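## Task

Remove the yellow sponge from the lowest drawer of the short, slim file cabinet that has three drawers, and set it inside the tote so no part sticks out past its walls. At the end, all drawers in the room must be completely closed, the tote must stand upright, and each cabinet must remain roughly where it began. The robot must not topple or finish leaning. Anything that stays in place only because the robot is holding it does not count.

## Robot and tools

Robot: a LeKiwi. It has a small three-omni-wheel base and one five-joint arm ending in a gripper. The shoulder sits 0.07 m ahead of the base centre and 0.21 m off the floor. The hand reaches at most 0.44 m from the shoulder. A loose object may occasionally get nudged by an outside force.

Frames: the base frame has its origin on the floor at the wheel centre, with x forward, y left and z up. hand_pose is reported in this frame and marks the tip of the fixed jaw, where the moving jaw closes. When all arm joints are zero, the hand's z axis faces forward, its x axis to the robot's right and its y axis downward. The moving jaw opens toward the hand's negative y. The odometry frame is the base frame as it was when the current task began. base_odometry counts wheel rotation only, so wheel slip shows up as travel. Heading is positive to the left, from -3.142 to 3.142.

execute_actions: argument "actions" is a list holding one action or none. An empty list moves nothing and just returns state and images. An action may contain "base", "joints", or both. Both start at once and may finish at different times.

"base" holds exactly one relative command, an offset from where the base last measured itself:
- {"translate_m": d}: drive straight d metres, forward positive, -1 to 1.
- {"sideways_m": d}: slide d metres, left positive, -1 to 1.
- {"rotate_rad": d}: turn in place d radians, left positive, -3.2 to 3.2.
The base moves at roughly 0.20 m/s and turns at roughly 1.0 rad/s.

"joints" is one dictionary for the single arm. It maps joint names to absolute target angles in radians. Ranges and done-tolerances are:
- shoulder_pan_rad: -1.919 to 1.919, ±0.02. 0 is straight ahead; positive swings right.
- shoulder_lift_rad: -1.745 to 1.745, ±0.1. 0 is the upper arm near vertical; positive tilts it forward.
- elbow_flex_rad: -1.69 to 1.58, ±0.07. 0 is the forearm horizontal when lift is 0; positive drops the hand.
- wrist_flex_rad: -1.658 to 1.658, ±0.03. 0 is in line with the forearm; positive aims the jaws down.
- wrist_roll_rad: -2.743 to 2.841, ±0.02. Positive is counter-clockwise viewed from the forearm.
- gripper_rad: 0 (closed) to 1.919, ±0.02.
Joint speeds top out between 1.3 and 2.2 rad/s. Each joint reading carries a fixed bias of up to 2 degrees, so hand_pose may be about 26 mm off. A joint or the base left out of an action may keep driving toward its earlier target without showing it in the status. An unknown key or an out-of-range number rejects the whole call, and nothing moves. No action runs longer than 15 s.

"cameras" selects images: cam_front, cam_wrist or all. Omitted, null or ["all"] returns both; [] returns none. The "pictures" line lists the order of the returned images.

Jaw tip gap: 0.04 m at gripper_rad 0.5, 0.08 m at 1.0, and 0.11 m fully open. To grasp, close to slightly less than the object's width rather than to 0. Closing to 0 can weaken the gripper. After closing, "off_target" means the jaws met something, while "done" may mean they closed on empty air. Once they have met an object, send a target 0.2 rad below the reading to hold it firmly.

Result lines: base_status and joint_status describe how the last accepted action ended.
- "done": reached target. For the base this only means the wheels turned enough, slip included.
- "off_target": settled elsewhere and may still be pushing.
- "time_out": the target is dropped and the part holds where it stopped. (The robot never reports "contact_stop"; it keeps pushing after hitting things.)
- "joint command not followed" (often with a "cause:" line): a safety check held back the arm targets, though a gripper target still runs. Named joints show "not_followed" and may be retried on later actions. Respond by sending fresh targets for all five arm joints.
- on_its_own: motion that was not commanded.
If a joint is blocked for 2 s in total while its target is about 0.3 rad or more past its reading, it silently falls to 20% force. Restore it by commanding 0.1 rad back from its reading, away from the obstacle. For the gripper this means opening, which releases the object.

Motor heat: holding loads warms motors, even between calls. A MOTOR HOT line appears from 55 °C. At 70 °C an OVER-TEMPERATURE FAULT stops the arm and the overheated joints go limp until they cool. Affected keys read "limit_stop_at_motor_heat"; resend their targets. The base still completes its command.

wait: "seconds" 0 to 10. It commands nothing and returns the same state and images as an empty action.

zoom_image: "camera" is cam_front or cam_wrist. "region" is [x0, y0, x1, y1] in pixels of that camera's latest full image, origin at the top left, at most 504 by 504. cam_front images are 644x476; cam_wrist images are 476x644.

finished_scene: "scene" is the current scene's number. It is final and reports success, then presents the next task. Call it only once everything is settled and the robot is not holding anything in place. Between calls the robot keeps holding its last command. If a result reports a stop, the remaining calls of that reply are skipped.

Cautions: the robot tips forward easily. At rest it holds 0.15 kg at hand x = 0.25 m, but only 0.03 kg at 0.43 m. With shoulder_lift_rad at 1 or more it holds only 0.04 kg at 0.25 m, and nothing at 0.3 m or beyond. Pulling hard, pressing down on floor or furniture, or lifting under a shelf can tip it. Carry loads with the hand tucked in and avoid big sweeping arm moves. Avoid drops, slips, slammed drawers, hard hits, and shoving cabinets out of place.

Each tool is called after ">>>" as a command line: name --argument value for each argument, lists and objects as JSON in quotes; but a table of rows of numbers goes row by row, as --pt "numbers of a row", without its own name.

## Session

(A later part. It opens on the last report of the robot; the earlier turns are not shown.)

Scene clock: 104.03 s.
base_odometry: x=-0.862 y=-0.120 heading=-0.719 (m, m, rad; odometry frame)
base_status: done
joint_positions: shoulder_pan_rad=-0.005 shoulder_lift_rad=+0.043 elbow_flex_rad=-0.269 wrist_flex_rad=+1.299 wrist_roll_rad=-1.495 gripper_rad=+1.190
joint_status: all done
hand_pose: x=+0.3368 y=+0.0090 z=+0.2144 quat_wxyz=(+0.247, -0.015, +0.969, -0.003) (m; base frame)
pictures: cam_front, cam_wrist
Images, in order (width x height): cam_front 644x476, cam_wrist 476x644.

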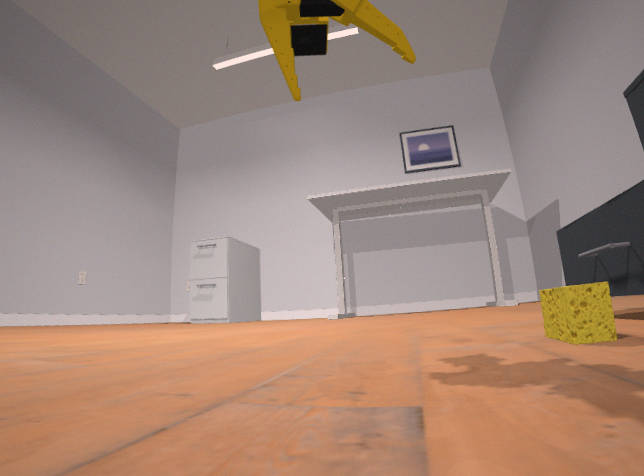

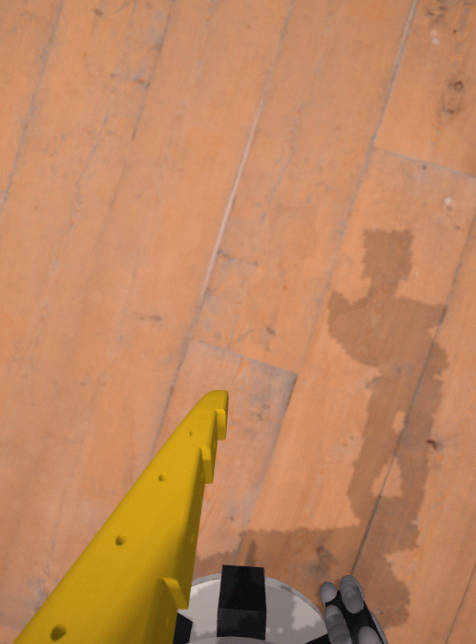

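>>> execute_actions --actions '[{"base":{"rotate_rad":-0.7}}]' --cameras '[]'

>>> execute_actions --actions '[{"base":{"translate_m":0.15}}]'

Scene clock: 108.00 s.
base_odometry: x=-0.862 y=-0.120 heading=-1.416 (m, m, rad; odometry frame)
base_status: done
joint_positions: shoulder_pan_rad=-0.005 shoulder_lift_rad=+0.043 elbow_flex_rad=-0.269 wrist_flex_rad=+1.299 wrist_roll_rad=-1.495 gripper_rad=+1.190
joint_status: not commanded
hand_pose: x=+0.3368 y=+0.0090 z=+0.2144 quat_wxyz=(+0.247, -0.015, +0.969, -0.003) (m; base frame)
pictures: none
No camera images: the call's "cameras" was empty. Leave "cameras" out to get every camera's image.

Scene clock: 109.73 s.
base_odometry: x=-0.838 y=-0.267 heading=-1.416 (m, m, rad; odometry frame)
base_status: done
joint_positions: shoulder_pan_rad=-0.005 shoulder_lift_rad=+0.043 elbow_flex_rad=-0.269 wrist_flex_rad=+1.299 wrist_roll_rad=-1.495 gripper_rad=+1.190
joint_status: not commanded
hand_pose: x=+0.3368 y=+0.0090 z=+0.2144 quat_wxyz=(+0.247, -0.015, +0.969, -0.003) (m; base frame)
pictures: cam_front, cam_wrist
Images, in order (width x height): cam_front 644x476, cam_wrist 476x644.

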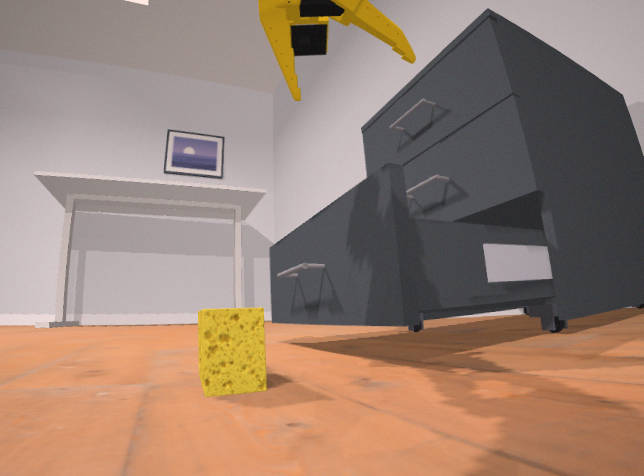

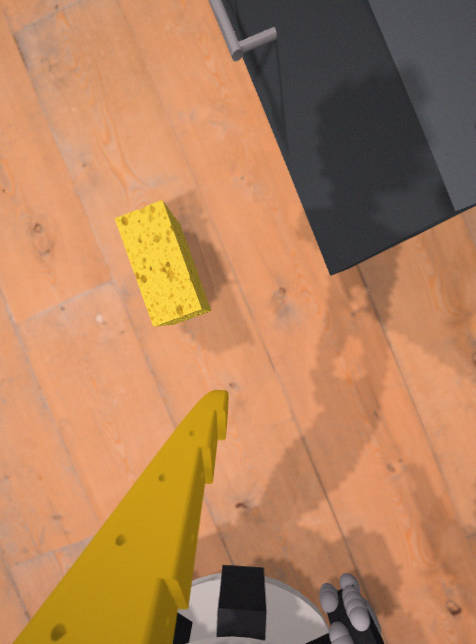

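>>> execute_actions --actions '[{"base":{"rotate_rad":0.25},"joints":{"shoulder_lift_rad":0.5,"elbow_flex_rad":-0.1,"wrist_flex_rad":0.9}}]'

Scene clock: 113.47 s.
base_odometry: x=-0.838 y=-0.267 heading=-1.170 (m, m, rad; odometry frame)
base_status: done
joint_positions: shoulder_pan_rad=-0.005 shoulder_lift_rad=+0.515 elbow_flex_rad=-0.095 wrist_flex_rad=+0.909 wrist_roll_rad=-1.495 gripper_rad=+1.190
joint_status: all done
hand_pose: x=+0.3403 y=+0.0091 z=+0.0868 quat_wxyz=(+0.120, -0.016, +0.993, -0.001) (m; base frame)
pictures: cam_front, cam_wrist
Images, in order (width x height): cam_front 644x476, cam_wrist 476x644.

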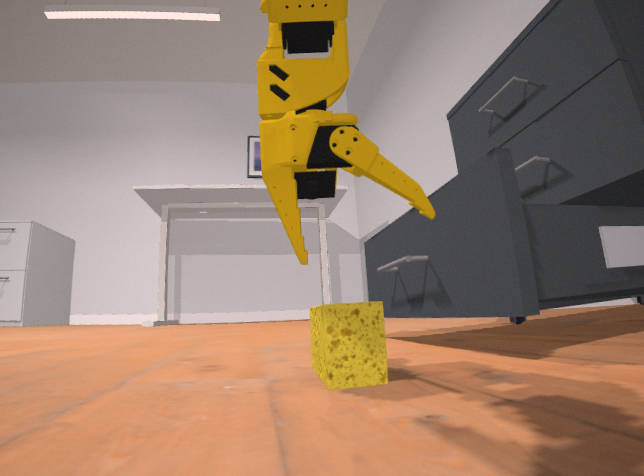

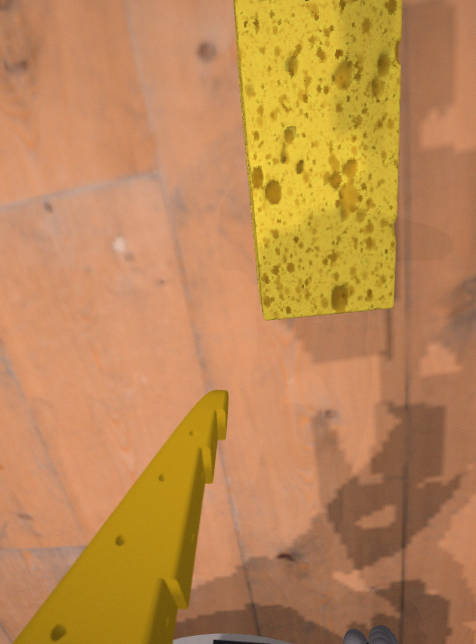

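>>> execute_actions --actions '[{"base":{"translate_m":0.075},"joints":{"shoulder_lift_rad":0.72,"wrist_flex_rad":0.7}}]' --cameras '[]'

>>> execute_actions --actions '[{"joints":{"gripper_rad":0.35}}]'

Scene clock: 116.50 s.
base_odometry: x=-0.809 y=-0.336 heading=-1.169 (m, m, rad; odometry frame)
base_status: done
joint_positions: shoulder_pan_rad=-0.005 shoulder_lift_rad=+0.736 elbow_flex_rad=-0.095 wrist_flex_rad=+0.708 wrist_roll_rad=-1.495 gripper_rad=+1.190
joint_status: all done
hand_pose: x=+0.3397 y=+0.0091 z=+0.0403 quat_wxyz=(+0.110, -0.016, +0.994, -0.001) (m; base frame)
pictures: none
No camera images: the call's "cameras" was empty. Leave "cameras" out to get every camera's image.

Scene clock: 117.47 s.
base_odometry: x=-0.809 y=-0.336 heading=-1.169 (m, m, rad; odometry frame)
base_status: not commanded
joint_positions: shoulder_pan_rad=-0.002 shoulder_lift_rad=+0.736 elbow_flex_rad=-0.095 wrist_flex_rad=+0.708 wrist_roll_rad=-1.495 gripper_rad=+0.521
joint_status: gripper_rad off_target (ended at +0.521, target +0.350)
hand_pose: x=+0.3397 y=+0.0082 z=+0.0403 quat_wxyz=(+0.110, -0.014, +0.994, -0.001) (m; base frame)
pictures: cam_front, cam_wrist
Images, in order (width x height): cam_front 644x476, cam_wrist 476x644.

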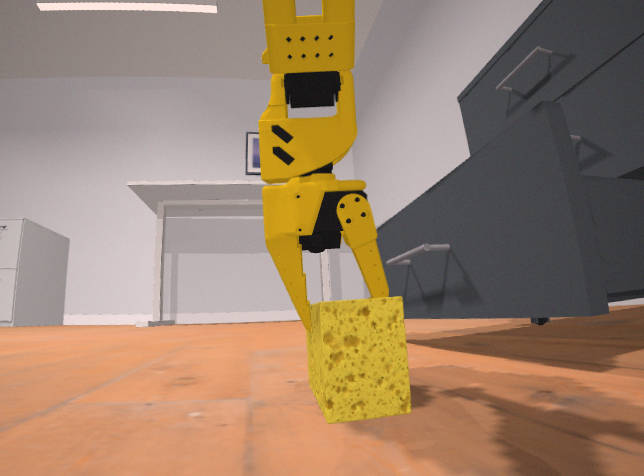

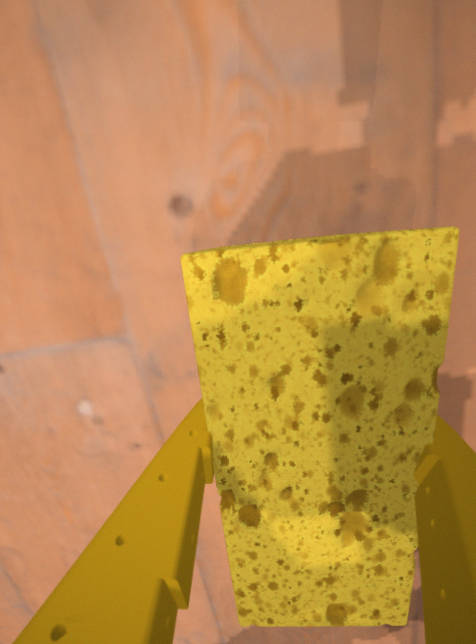

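>>> execute_actions --actions '[{"joints":{"shoulder_lift_rad":0.0,"elbow_flex_rad":-0.1,"wrist_flex_rad":1.2}}]' --cameras '[]'

>>> execute_actions --actions '[{"base":{"rotate_rad":3.2}}]' --cameras '[]'

>>> execute_actions --actions '[{"base":{"rotate_rad":0.3}}]' --cameras '[]'

>>> execute_actions --actions '[{"base":{"translate_m":0.3}}]'

Scene clock: 121.43 s.
base_odometry: x=-0.809 y=-0.336 heading=-1.169 (m, m, rad; odometry frame)
base_status: not commanded
joint_positions: shoulder_pan_rad=-0.002 shoulder_lift_rad=+0.050 elbow_flex_rad=-0.093 wrist_flex_rad=+1.198 wrist_roll_rad=-1.495 gripper_rad=+0.520
joint_status: all done
hand_pose: x=+0.3300 y=+0.0082 z=+0.1839 quat_wxyz=(+0.206, -0.014, +0.978, -0.003) (m; base frame)
pictures: none
No camera images: the call's "cameras" was empty. Leave "cameras" out to get every camera's image.

Scene clock: 125.60 s.
base_odometry: x=-0.809 y=-0.336 heading=+2.027 (m, m, rad; odometry frame)
base_status: done
joint_positions: shoulder_pan_rad=-0.002 shoulder_lift_rad=+0.047 elbow_flex_rad=-0.091 wrist_flex_rad=+1.198 wrist_roll_rad=-1.495 gripper_rad=+0.520
joint_status: not commanded
hand_pose: x=+0.3299 y=+0.0082 z=+0.1843 quat_wxyz=(+0.207, -0.014, +0.978, -0.003) (m; base frame)
pictures: none
No camera images: the call's "cameras" was empty. Leave "cameras" out to get every camera's image.

Scene clock: 126.80 s.
base_odometry: x=-0.809 y=-0.336 heading=+2.323 (m, m, rad; odometry frame)
base_status: done
joint_positions: shoulder_pan_rad=-0.002 shoulder_lift_rad=+0.047 elbow_flex_rad=-0.091 wrist_flex_rad=+1.198 wrist_roll_rad=-1.495 gripper_rad=+0.520
joint_status: not commanded
hand_pose: x=+0.3299 y=+0.0082 z=+0.1843 quat_wxyz=(+0.207, -0.014, +0.978, -0.003) (m; base frame)
pictures: none
No camera images: the call's "cameras" was empty. Leave "cameras" out to get every camera's image.

Scene clock: 129.27 s.
base_odometry: x=-1.014 y=-0.117 heading=+2.323 (m, m, rad; odometry frame)
base_status: done
joint_positions: shoulder_pan_rad=-0.002 shoulder_lift_rad=+0.047 elbow_flex_rad=-0.091 wrist_flex_rad=+1.198 wrist_roll_rad=-1.495 gripper_rad=+0.520
joint_status: not commanded
hand_pose: x=+0.3299 y=+0.0082 z=+0.1843 quat_wxyz=(+0.207, -0.014, +0.978, -0.003) (m; base frame)
pictures: cam_front, cam_wrist
Images, in order (width x height): cam_front 644x476, cam_wrist 476x644.

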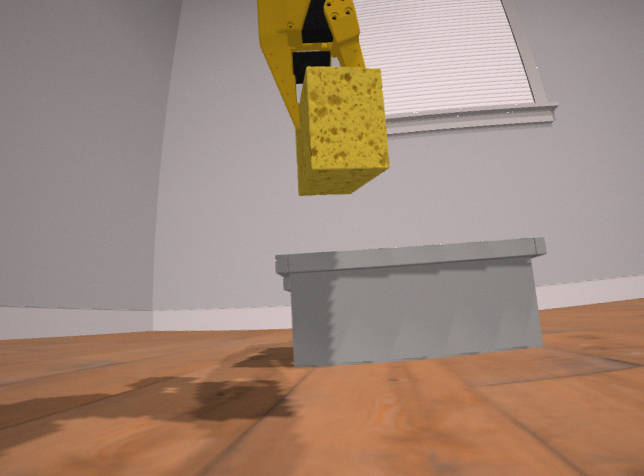

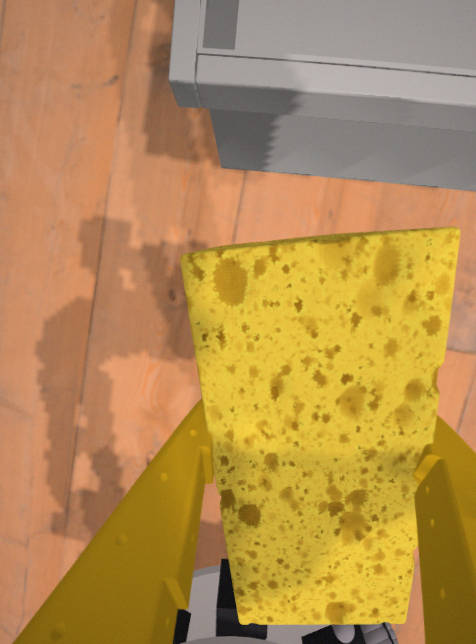

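>>> execute_actions --actions '[{"base":{"sideways_m":-0.11},"joints":{"shoulder_lift_rad":-0.1}}]' --cameras '[]'

>>> execute_actions --actions '[{"base":{"translate_m":0.2}}]'

Scene clock: 132.33 s.
base_odometry: x=-0.934 y=-0.043 heading=+2.325 (m, m, rad; odometry frame)
base_status: done
joint_positions: shoulder_pan_rad=-0.002 shoulder_lift_rad=-0.053 elbow_flex_rad=-0.091 wrist_flex_rad=+1.198 wrist_roll_rad=-1.495 gripper_rad=+0.520
joint_status: all done
hand_pose: x=+0.3312 y=+0.0082 z=+0.2076 quat_wxyz=(+0.256, -0.014, +0.967, -0.003) (m; base frame)
pictures: none
No camera images: the call's "cameras" was empty. Leave "cameras" out to get every camera's image.

Scene clock: 134.30 s.
base_odometry: x=-1.071 y=+0.103 heading=+2.325 (m, m, rad; odometry frame)
base_status: done
joint_positions: shoulder_pan_rad=-0.002 shoulder_lift_rad=-0.054 elbow_flex_rad=-0.091 wrist_flex_rad=+1.198 wrist_roll_rad=-1.495 gripper_rad=+0.520
joint_status: not commanded
hand_pose: x=+0.3312 y=+0.0082 z=+0.2079 quat_wxyz=(+0.256, -0.014, +0.966, -0.003) (m; base frame)
pictures: cam_front, cam_wrist
Images, in order (width x height): cam_front 644x476, cam_wrist 476x644.

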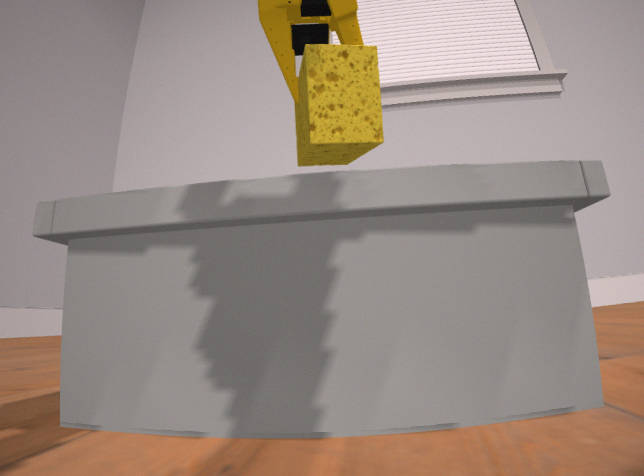

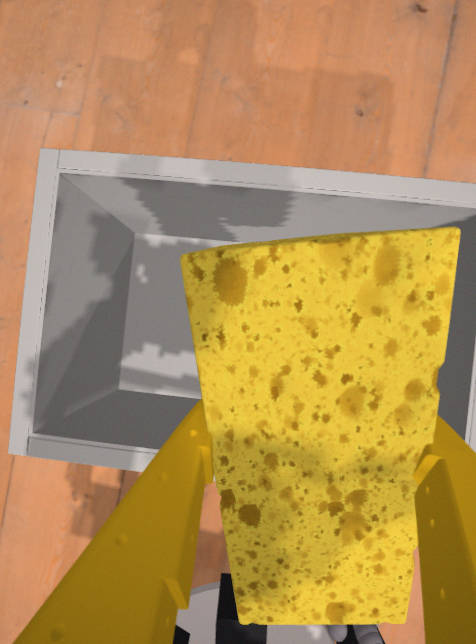

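>>> execute_actions --actions '[{"base":{"translate_m":0.05}}]' --cameras '[]'

>>> execute_actions --actions '[{"joints":{"shoulder_lift_rad":0.35,"wrist_flex_rad":1.0}}]'

Scene clock: 136.97 s.
base_odometry: x=-1.105 y=+0.139 heading=+2.325 (m, m, rad; odometry frame)
base_status: done
joint_positions: shoulder_pan_rad=-0.002 shoulder_lift_rad=-0.054 elbow_flex_rad=-0.091 wrist_flex_rad=+1.198 wrist_roll_rad=-1.495 gripper_rad=+0.520
joint_status: not commanded
hand_pose: x=+0.3312 y=+0.0082 z=+0.2079 quat_wxyz=(+0.256, -0.014, +0.966, -0.003) (m; base frame)
pictures: none
No camera images: the call's "cameras" was empty. Leave "cameras" out to get every camera's image.

Scene clock: 137.83 s.
base_odometry: x=-1.105 y=+0.139 heading=+2.325 (m, m, rad; odometry frame)
base_status: not commanded
joint_positions: shoulder_pan_rad=-0.002 shoulder_lift_rad=+0.297 elbow_flex_rad=-0.102 wrist_flex_rad=+1.000 wrist_roll_rad=-1.495 gripper_rad=+0.519
joint_status: all done
hand_pose: x=+0.3490 y=+0.0082 z=+0.1378 quat_wxyz=(+0.187, -0.014, +0.982, -0.002) (m; base frame)
pictures: cam_front, cam_wrist
Images, in order (width x height): cam_front 644x476, cam_wrist 476x644.

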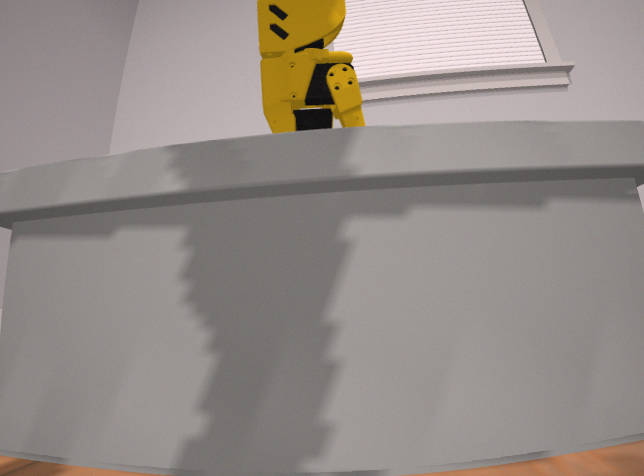

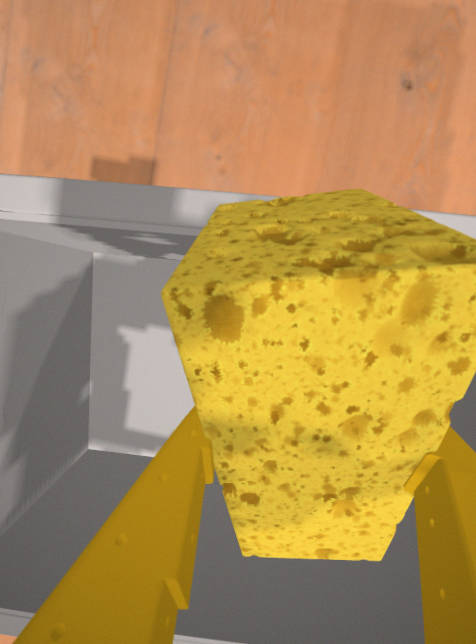

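Sponge caught on the far rim; back up a bit and lower.

>>> execute_actions --actions '[{"base":{"translate_m":-0.05}}]' --cameras '[]'

>>> execute_actions --actions '[{"joints":{"shoulder_lift_rad":0.45,"wrist_flex_rad":1.0}}]' --cameras '[]'

>>> execute_actions --actions '[{"joints":{"gripper_rad":1.2}}]' --cameras '[]'

>>> execute_actions --actions '[{"joints":{"shoulder_lift_rad":-0.3,"wrist_flex_rad":1.3}}]'

Scene clock: 142.17 s.
base_odometry: x=-1.071 y=+0.103 heading=+2.324 (m, m, rad; odometry frame)
base_status: done
joint_positions: shoulder_pan_rad=-0.002 shoulder_lift_rad=+0.365 elbow_flex_rad=-0.093 wrist_flex_rad=+1.000 wrist_roll_rad=-1.495 gripper_rad=+0.518
joint_status: not commanded
hand_pose: x=+0.3420 y=+0.0082 z=+0.1194 quat_wxyz=(+0.149, -0.014, +0.989, -0.002) (m; base frame)
pictures: none
No camera images: the call's "cameras" was empty. Leave "cameras" out to get every camera's image.

Scene clock: 142.77 s.
base_odometry: x=-1.071 y=+0.103 heading=+2.324 (m, m, rad; odometry frame)
base_status: not commanded
joint_positions: shoulder_pan_rad=-0.002 shoulder_lift_rad=+0.463 elbow_flex_rad=-0.093 wrist_flex_rad=+1.000 wrist_roll_rad=-1.495 gripper_rad=+0.518
joint_status: all done
hand_pose: x=+0.3320 y=+0.0082 z=+0.0958 quat_wxyz=(+0.100, -0.014, +0.995, -0.001) (m; base frame)
pictures: none
No camera images: the call's "cameras" was empty. Leave "cameras" out to get every camera's image.

Scene clock: 143.73 s.
base_odometry: x=-1.071 y=+0.103 heading=+2.324 (m, m, rad; odometry frame)
base_status: not commanded
joint_positions: shoulder_pan_rad=-0.002 shoulder_lift_rad=+0.463 elbow_flex_rad=-0.093 wrist_flex_rad=+1.000 wrist_roll_rad=-1.495 gripper_rad=+1.188
joint_status: all done
hand_pose: x=+0.3320 y=+0.0082 z=+0.0958 quat_wxyz=(+0.100, -0.014, +0.995, -0.001) (m; base frame)
pictures: none
No camera images: the call's "cameras" was empty. Leave "cameras" out to get every camera's image.

Scene clock: 144.77 s.
base_odometry: x=-1.071 y=+0.103 heading=+2.324 (m, m, rad; odometry frame)
base_status: not commanded
joint_positions: shoulder_pan_rad=-0.002 shoulder_lift_rad=-0.263 elbow_flex_rad=-0.093 wrist_flex_rad=+1.297 wrist_roll_rad=-1.495 gripper_rad=+1.190
joint_status: all done
hand_pose: x=+0.3139 y=+0.0082 z=+0.2467 quat_wxyz=(+0.309, -0.014, +0.951, -0.004) (m; base frame)
pictures: cam_front, cam_wrist
Images, in order (width x height): cam_front 644x476, cam_wrist 476x644.

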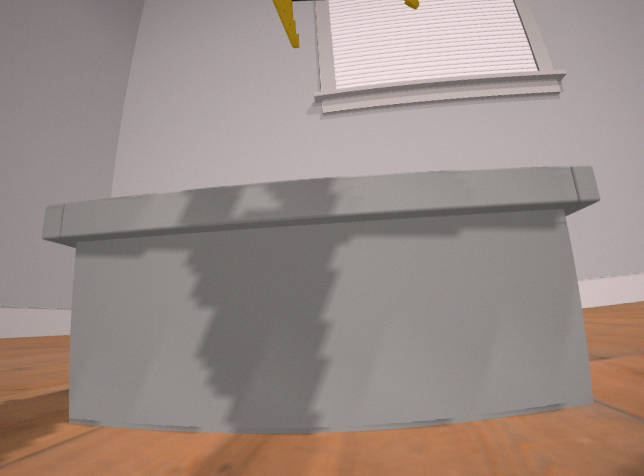

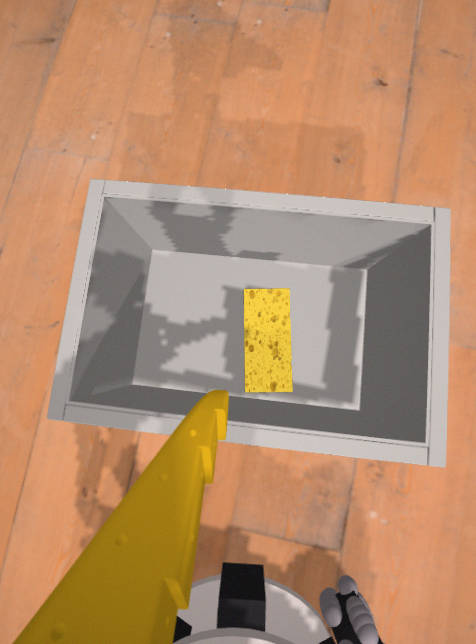

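>>> execute_actions --actions '[{"base":{"rotate_rad":-3.06},"joints":{"shoulder_lift_rad":-0.8,"gripper_rad":0.1}}]' --cameras '[]'

>>> execute_actions --actions '[{"base":{"translate_m":1.0}}]' --cameras '[]'

>>> execute_actions --actions '[{"base":{"translate_m":0.13}}]' --cameras '[]'

>>> execute_actions --actions '[{"base":{"rotate_rad":-1.96}}]' --cameras '[]'

>>> execute_actions --actions '[{"joints":{"shoulder_lift_rad":0.3,"elbow_flex_rad":0.3,"wrist_flex_rad":-0.3}}]'

Scene clock: 155.97 s.
base_odometry: x=-1.071 y=+0.103 heading=-0.732 (m, m, rad; odometry frame)
base_status: done
joint_positions: shoulder_pan_rad=-0.002 shoulder_lift_rad=-0.787 elbow_flex_rad=-0.093 wrist_flex_rad=+1.299 wrist_roll_rad=-1.495 gripper_rad=+0.110
joint_status: all done
hand_pose: x=+0.2658 y=+0.0081 z=+0.3499 quat_wxyz=(+0.545, -0.012, +0.838, -0.007) (m; base frame)
pictures: none
No camera images: the call's "cameras" was empty. Leave "cameras" out to get every camera's image.

Scene clock: 161.93 s.
base_odometry: x=-0.327 y=-0.565 heading=-0.732 (m, m, rad; odometry frame)
base_status: done
joint_positions: shoulder_pan_rad=-0.002 shoulder_lift_rad=-0.787 elbow_flex_rad=-0.093 wrist_flex_rad=+1.299 wrist_roll_rad=-1.495 gripper_rad=+0.110
joint_status: not commanded
hand_pose: x=+0.2658 y=+0.0081 z=+0.3499 quat_wxyz=(+0.545, -0.012, +0.838, -0.007) (m; base frame)
pictures: none
No camera images: the call's "cameras" was empty. Leave "cameras" out to get every camera's image.

Scene clock: 163.57 s.
base_odometry: x=-0.231 y=-0.651 heading=-0.732 (m, m, rad; odometry frame)
base_status: done
joint_positions: shoulder_pan_rad=-0.002 shoulder_lift_rad=-0.787 elbow_flex_rad=-0.093 wrist_flex_rad=+1.299 wrist_roll_rad=-1.495 gripper_rad=+0.110
joint_status: not commanded
hand_pose: x=+0.2658 y=+0.0081 z=+0.3499 quat_wxyz=(+0.545, -0.012, +0.838, -0.007) (m; base frame)
pictures: none
No camera images: the call's "cameras" was empty. Leave "cameras" out to get every camera's image.

Scene clock: 166.50 s.
base_odometry: x=-0.231 y=-0.651 heading=-2.688 (m, m, rad; odometry frame)
base_status: done
joint_positions: shoulder_pan_rad=-0.002 shoulder_lift_rad=-0.789 elbow_flex_rad=-0.093 wrist_flex_rad=+1.299 wrist_roll_rad=-1.495 gripper_rad=+0.110
joint_status: not commanded
hand_pose: x=+0.2656 y=+0.0081 z=+0.3501 quat_wxyz=(+0.545, -0.012, +0.838, -0.007) (m; base frame)
pictures: none
No camera images: the call's "cameras" was empty. Leave "cameras" out to get every camera's image.

Scene clock: 168.20 s.
base_odometry: x=-0.231 y=-0.651 heading=-2.688 (m, m, rad; odometry frame)
base_status: not commanded
joint_positions: shoulder_pan_rad=-0.002 shoulder_lift_rad=+0.314 elbow_flex_rad=+0.307 wrist_flex_rad=-0.286 wrist_roll_rad=-1.495 gripper_rad=+0.110
joint_status: all done
hand_pose: x=+0.4229 y=+0.0084 z=+0.1797 quat_wxyz=(+0.579, -0.012, +0.815, -0.007) (m; base frame)
pictures: cam_front, cam_wrist
Images, in order (width x height): cam_front 644x476, cam_wrist 476x644.

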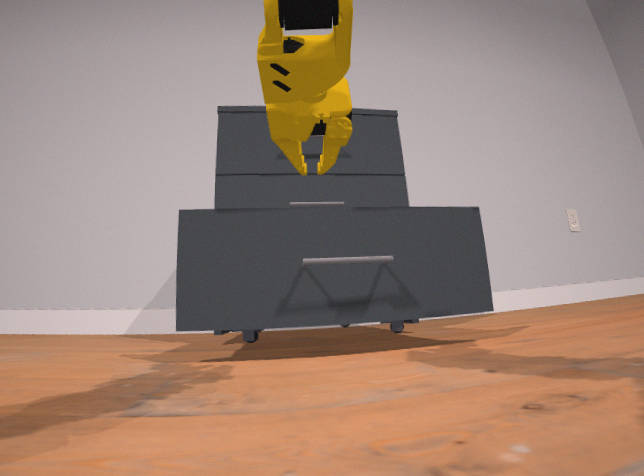

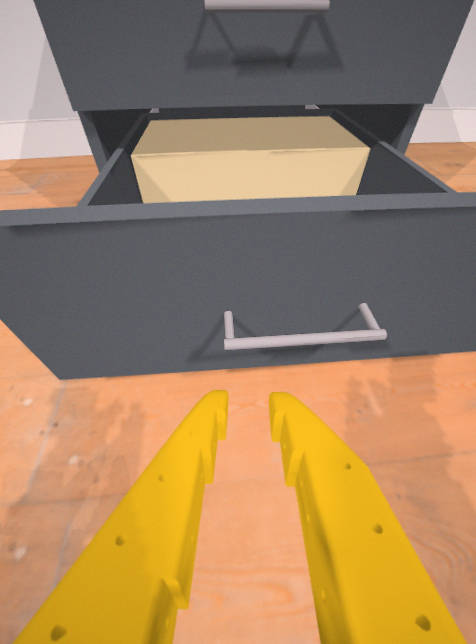

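>>> execute_actions --actions '[{"joints":{"shoulder_lift_rad":0.38,"wrist_flex_rad":-0.35}}]' --cameras '[]'

>>> execute_actions --actions '[{"base":{"translate_m":0.35}}]'

Scene clock: 172.70 s.
base_odometry: x=-0.231 y=-0.651 heading=-2.688 (m, m, rad; odometry frame)
base_status: not commanded
joint_positions: shoulder_pan_rad=-0.002 shoulder_lift_rad=+0.394 elbow_flex_rad=+0.307 wrist_flex_rad=-0.336 wrist_roll_rad=-1.495 gripper_rad=+0.110
joint_status: all done
hand_pose: x=+0.4227 y=+0.0084 z=+0.1614 quat_wxyz=(+0.567, -0.012, +0.824, -0.007) (m; base frame)
pictures: none
No camera images: the call's "cameras" was empty. Leave "cameras" out to get every camera's image.

Scene clock: 175.43 s.
base_odometry: x=-0.545 y=-0.805 heading=-2.688 (m, m, rad; odometry frame)
base_status: done
joint_positions: shoulder_pan_rad=-0.002 shoulder_lift_rad=+0.395 elbow_flex_rad=+0.327 wrist_flex_rad=-0.336 wrist_roll_rad=-1.495 gripper_rad=+0.110
joint_status: not commanded
hand_pose: x=+0.4197 y=+0.0084 z=+0.1558 quat_wxyz=(+0.558, -0.012, +0.830, -0.007) (m; base frame)
pictures: cam_front, cam_wrist
Images, in order (width x height): cam_front 644x476, cam_wrist 476x644.

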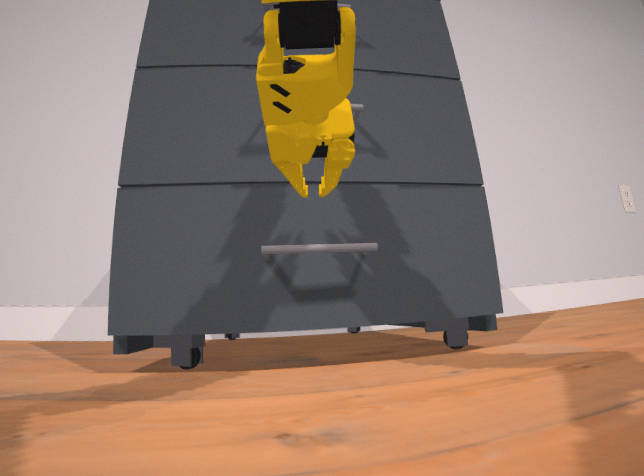

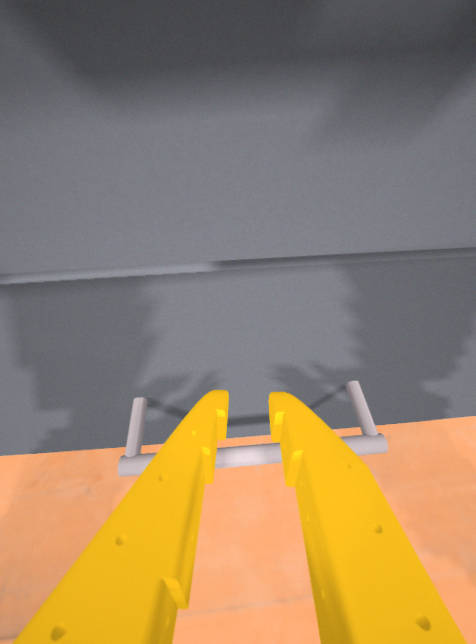

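Looks nearly flush; a small extra push, then back off.

>>> execute_actions --actions '[{"base":{"translate_m":0.02}}]' --cameras '[]'

>>> execute_actions --actions '[{"base":{"translate_m":-0.15}}]' --cameras '[]'

>>> finished_scene --scene 1

Scene clock: 179.17 s.
base_odometry: x=-0.562 y=-0.813 heading=-2.688 (m, m, rad; odometry frame)
base_status: done
joint_positions: shoulder_pan_rad=-0.002 shoulder_lift_rad=+0.395 elbow_flex_rad=+0.327 wrist_flex_rad=-0.336 wrist_roll_rad=-1.495 gripper_rad=+0.110
joint_status: not commanded
hand_pose: x=+0.4197 y=+0.0084 z=+0.1558 quat_wxyz=(+0.558, -0.012, +0.830, -0.007) (m; base frame)
pictures: none
No camera images: the call's "cameras" was empty. Leave "cameras" out to get every camera's image.

Scene clock: 180.90 s.
base_odometry: x=-0.428 y=-0.748 heading=-2.688 (m, m, rad; odometry frame)
base_status: done
joint_positions: shoulder_pan_rad=-0.002 shoulder_lift_rad=+0.395 elbow_flex_rad=+0.327 wrist_flex_rad=-0.336 wrist_roll_rad=-1.495 gripper_rad=+0.110
joint_status: not commanded
hand_pose: x=+0.4197 y=+0.0084 z=+0.1558 quat_wxyz=(+0.558, -0.012, +0.830, -0.007) (m; base frame)
pictures: none
No camera images: the call's "cameras" was empty. Leave "cameras" out to get every camera's image.

The scene is finished: the task was done.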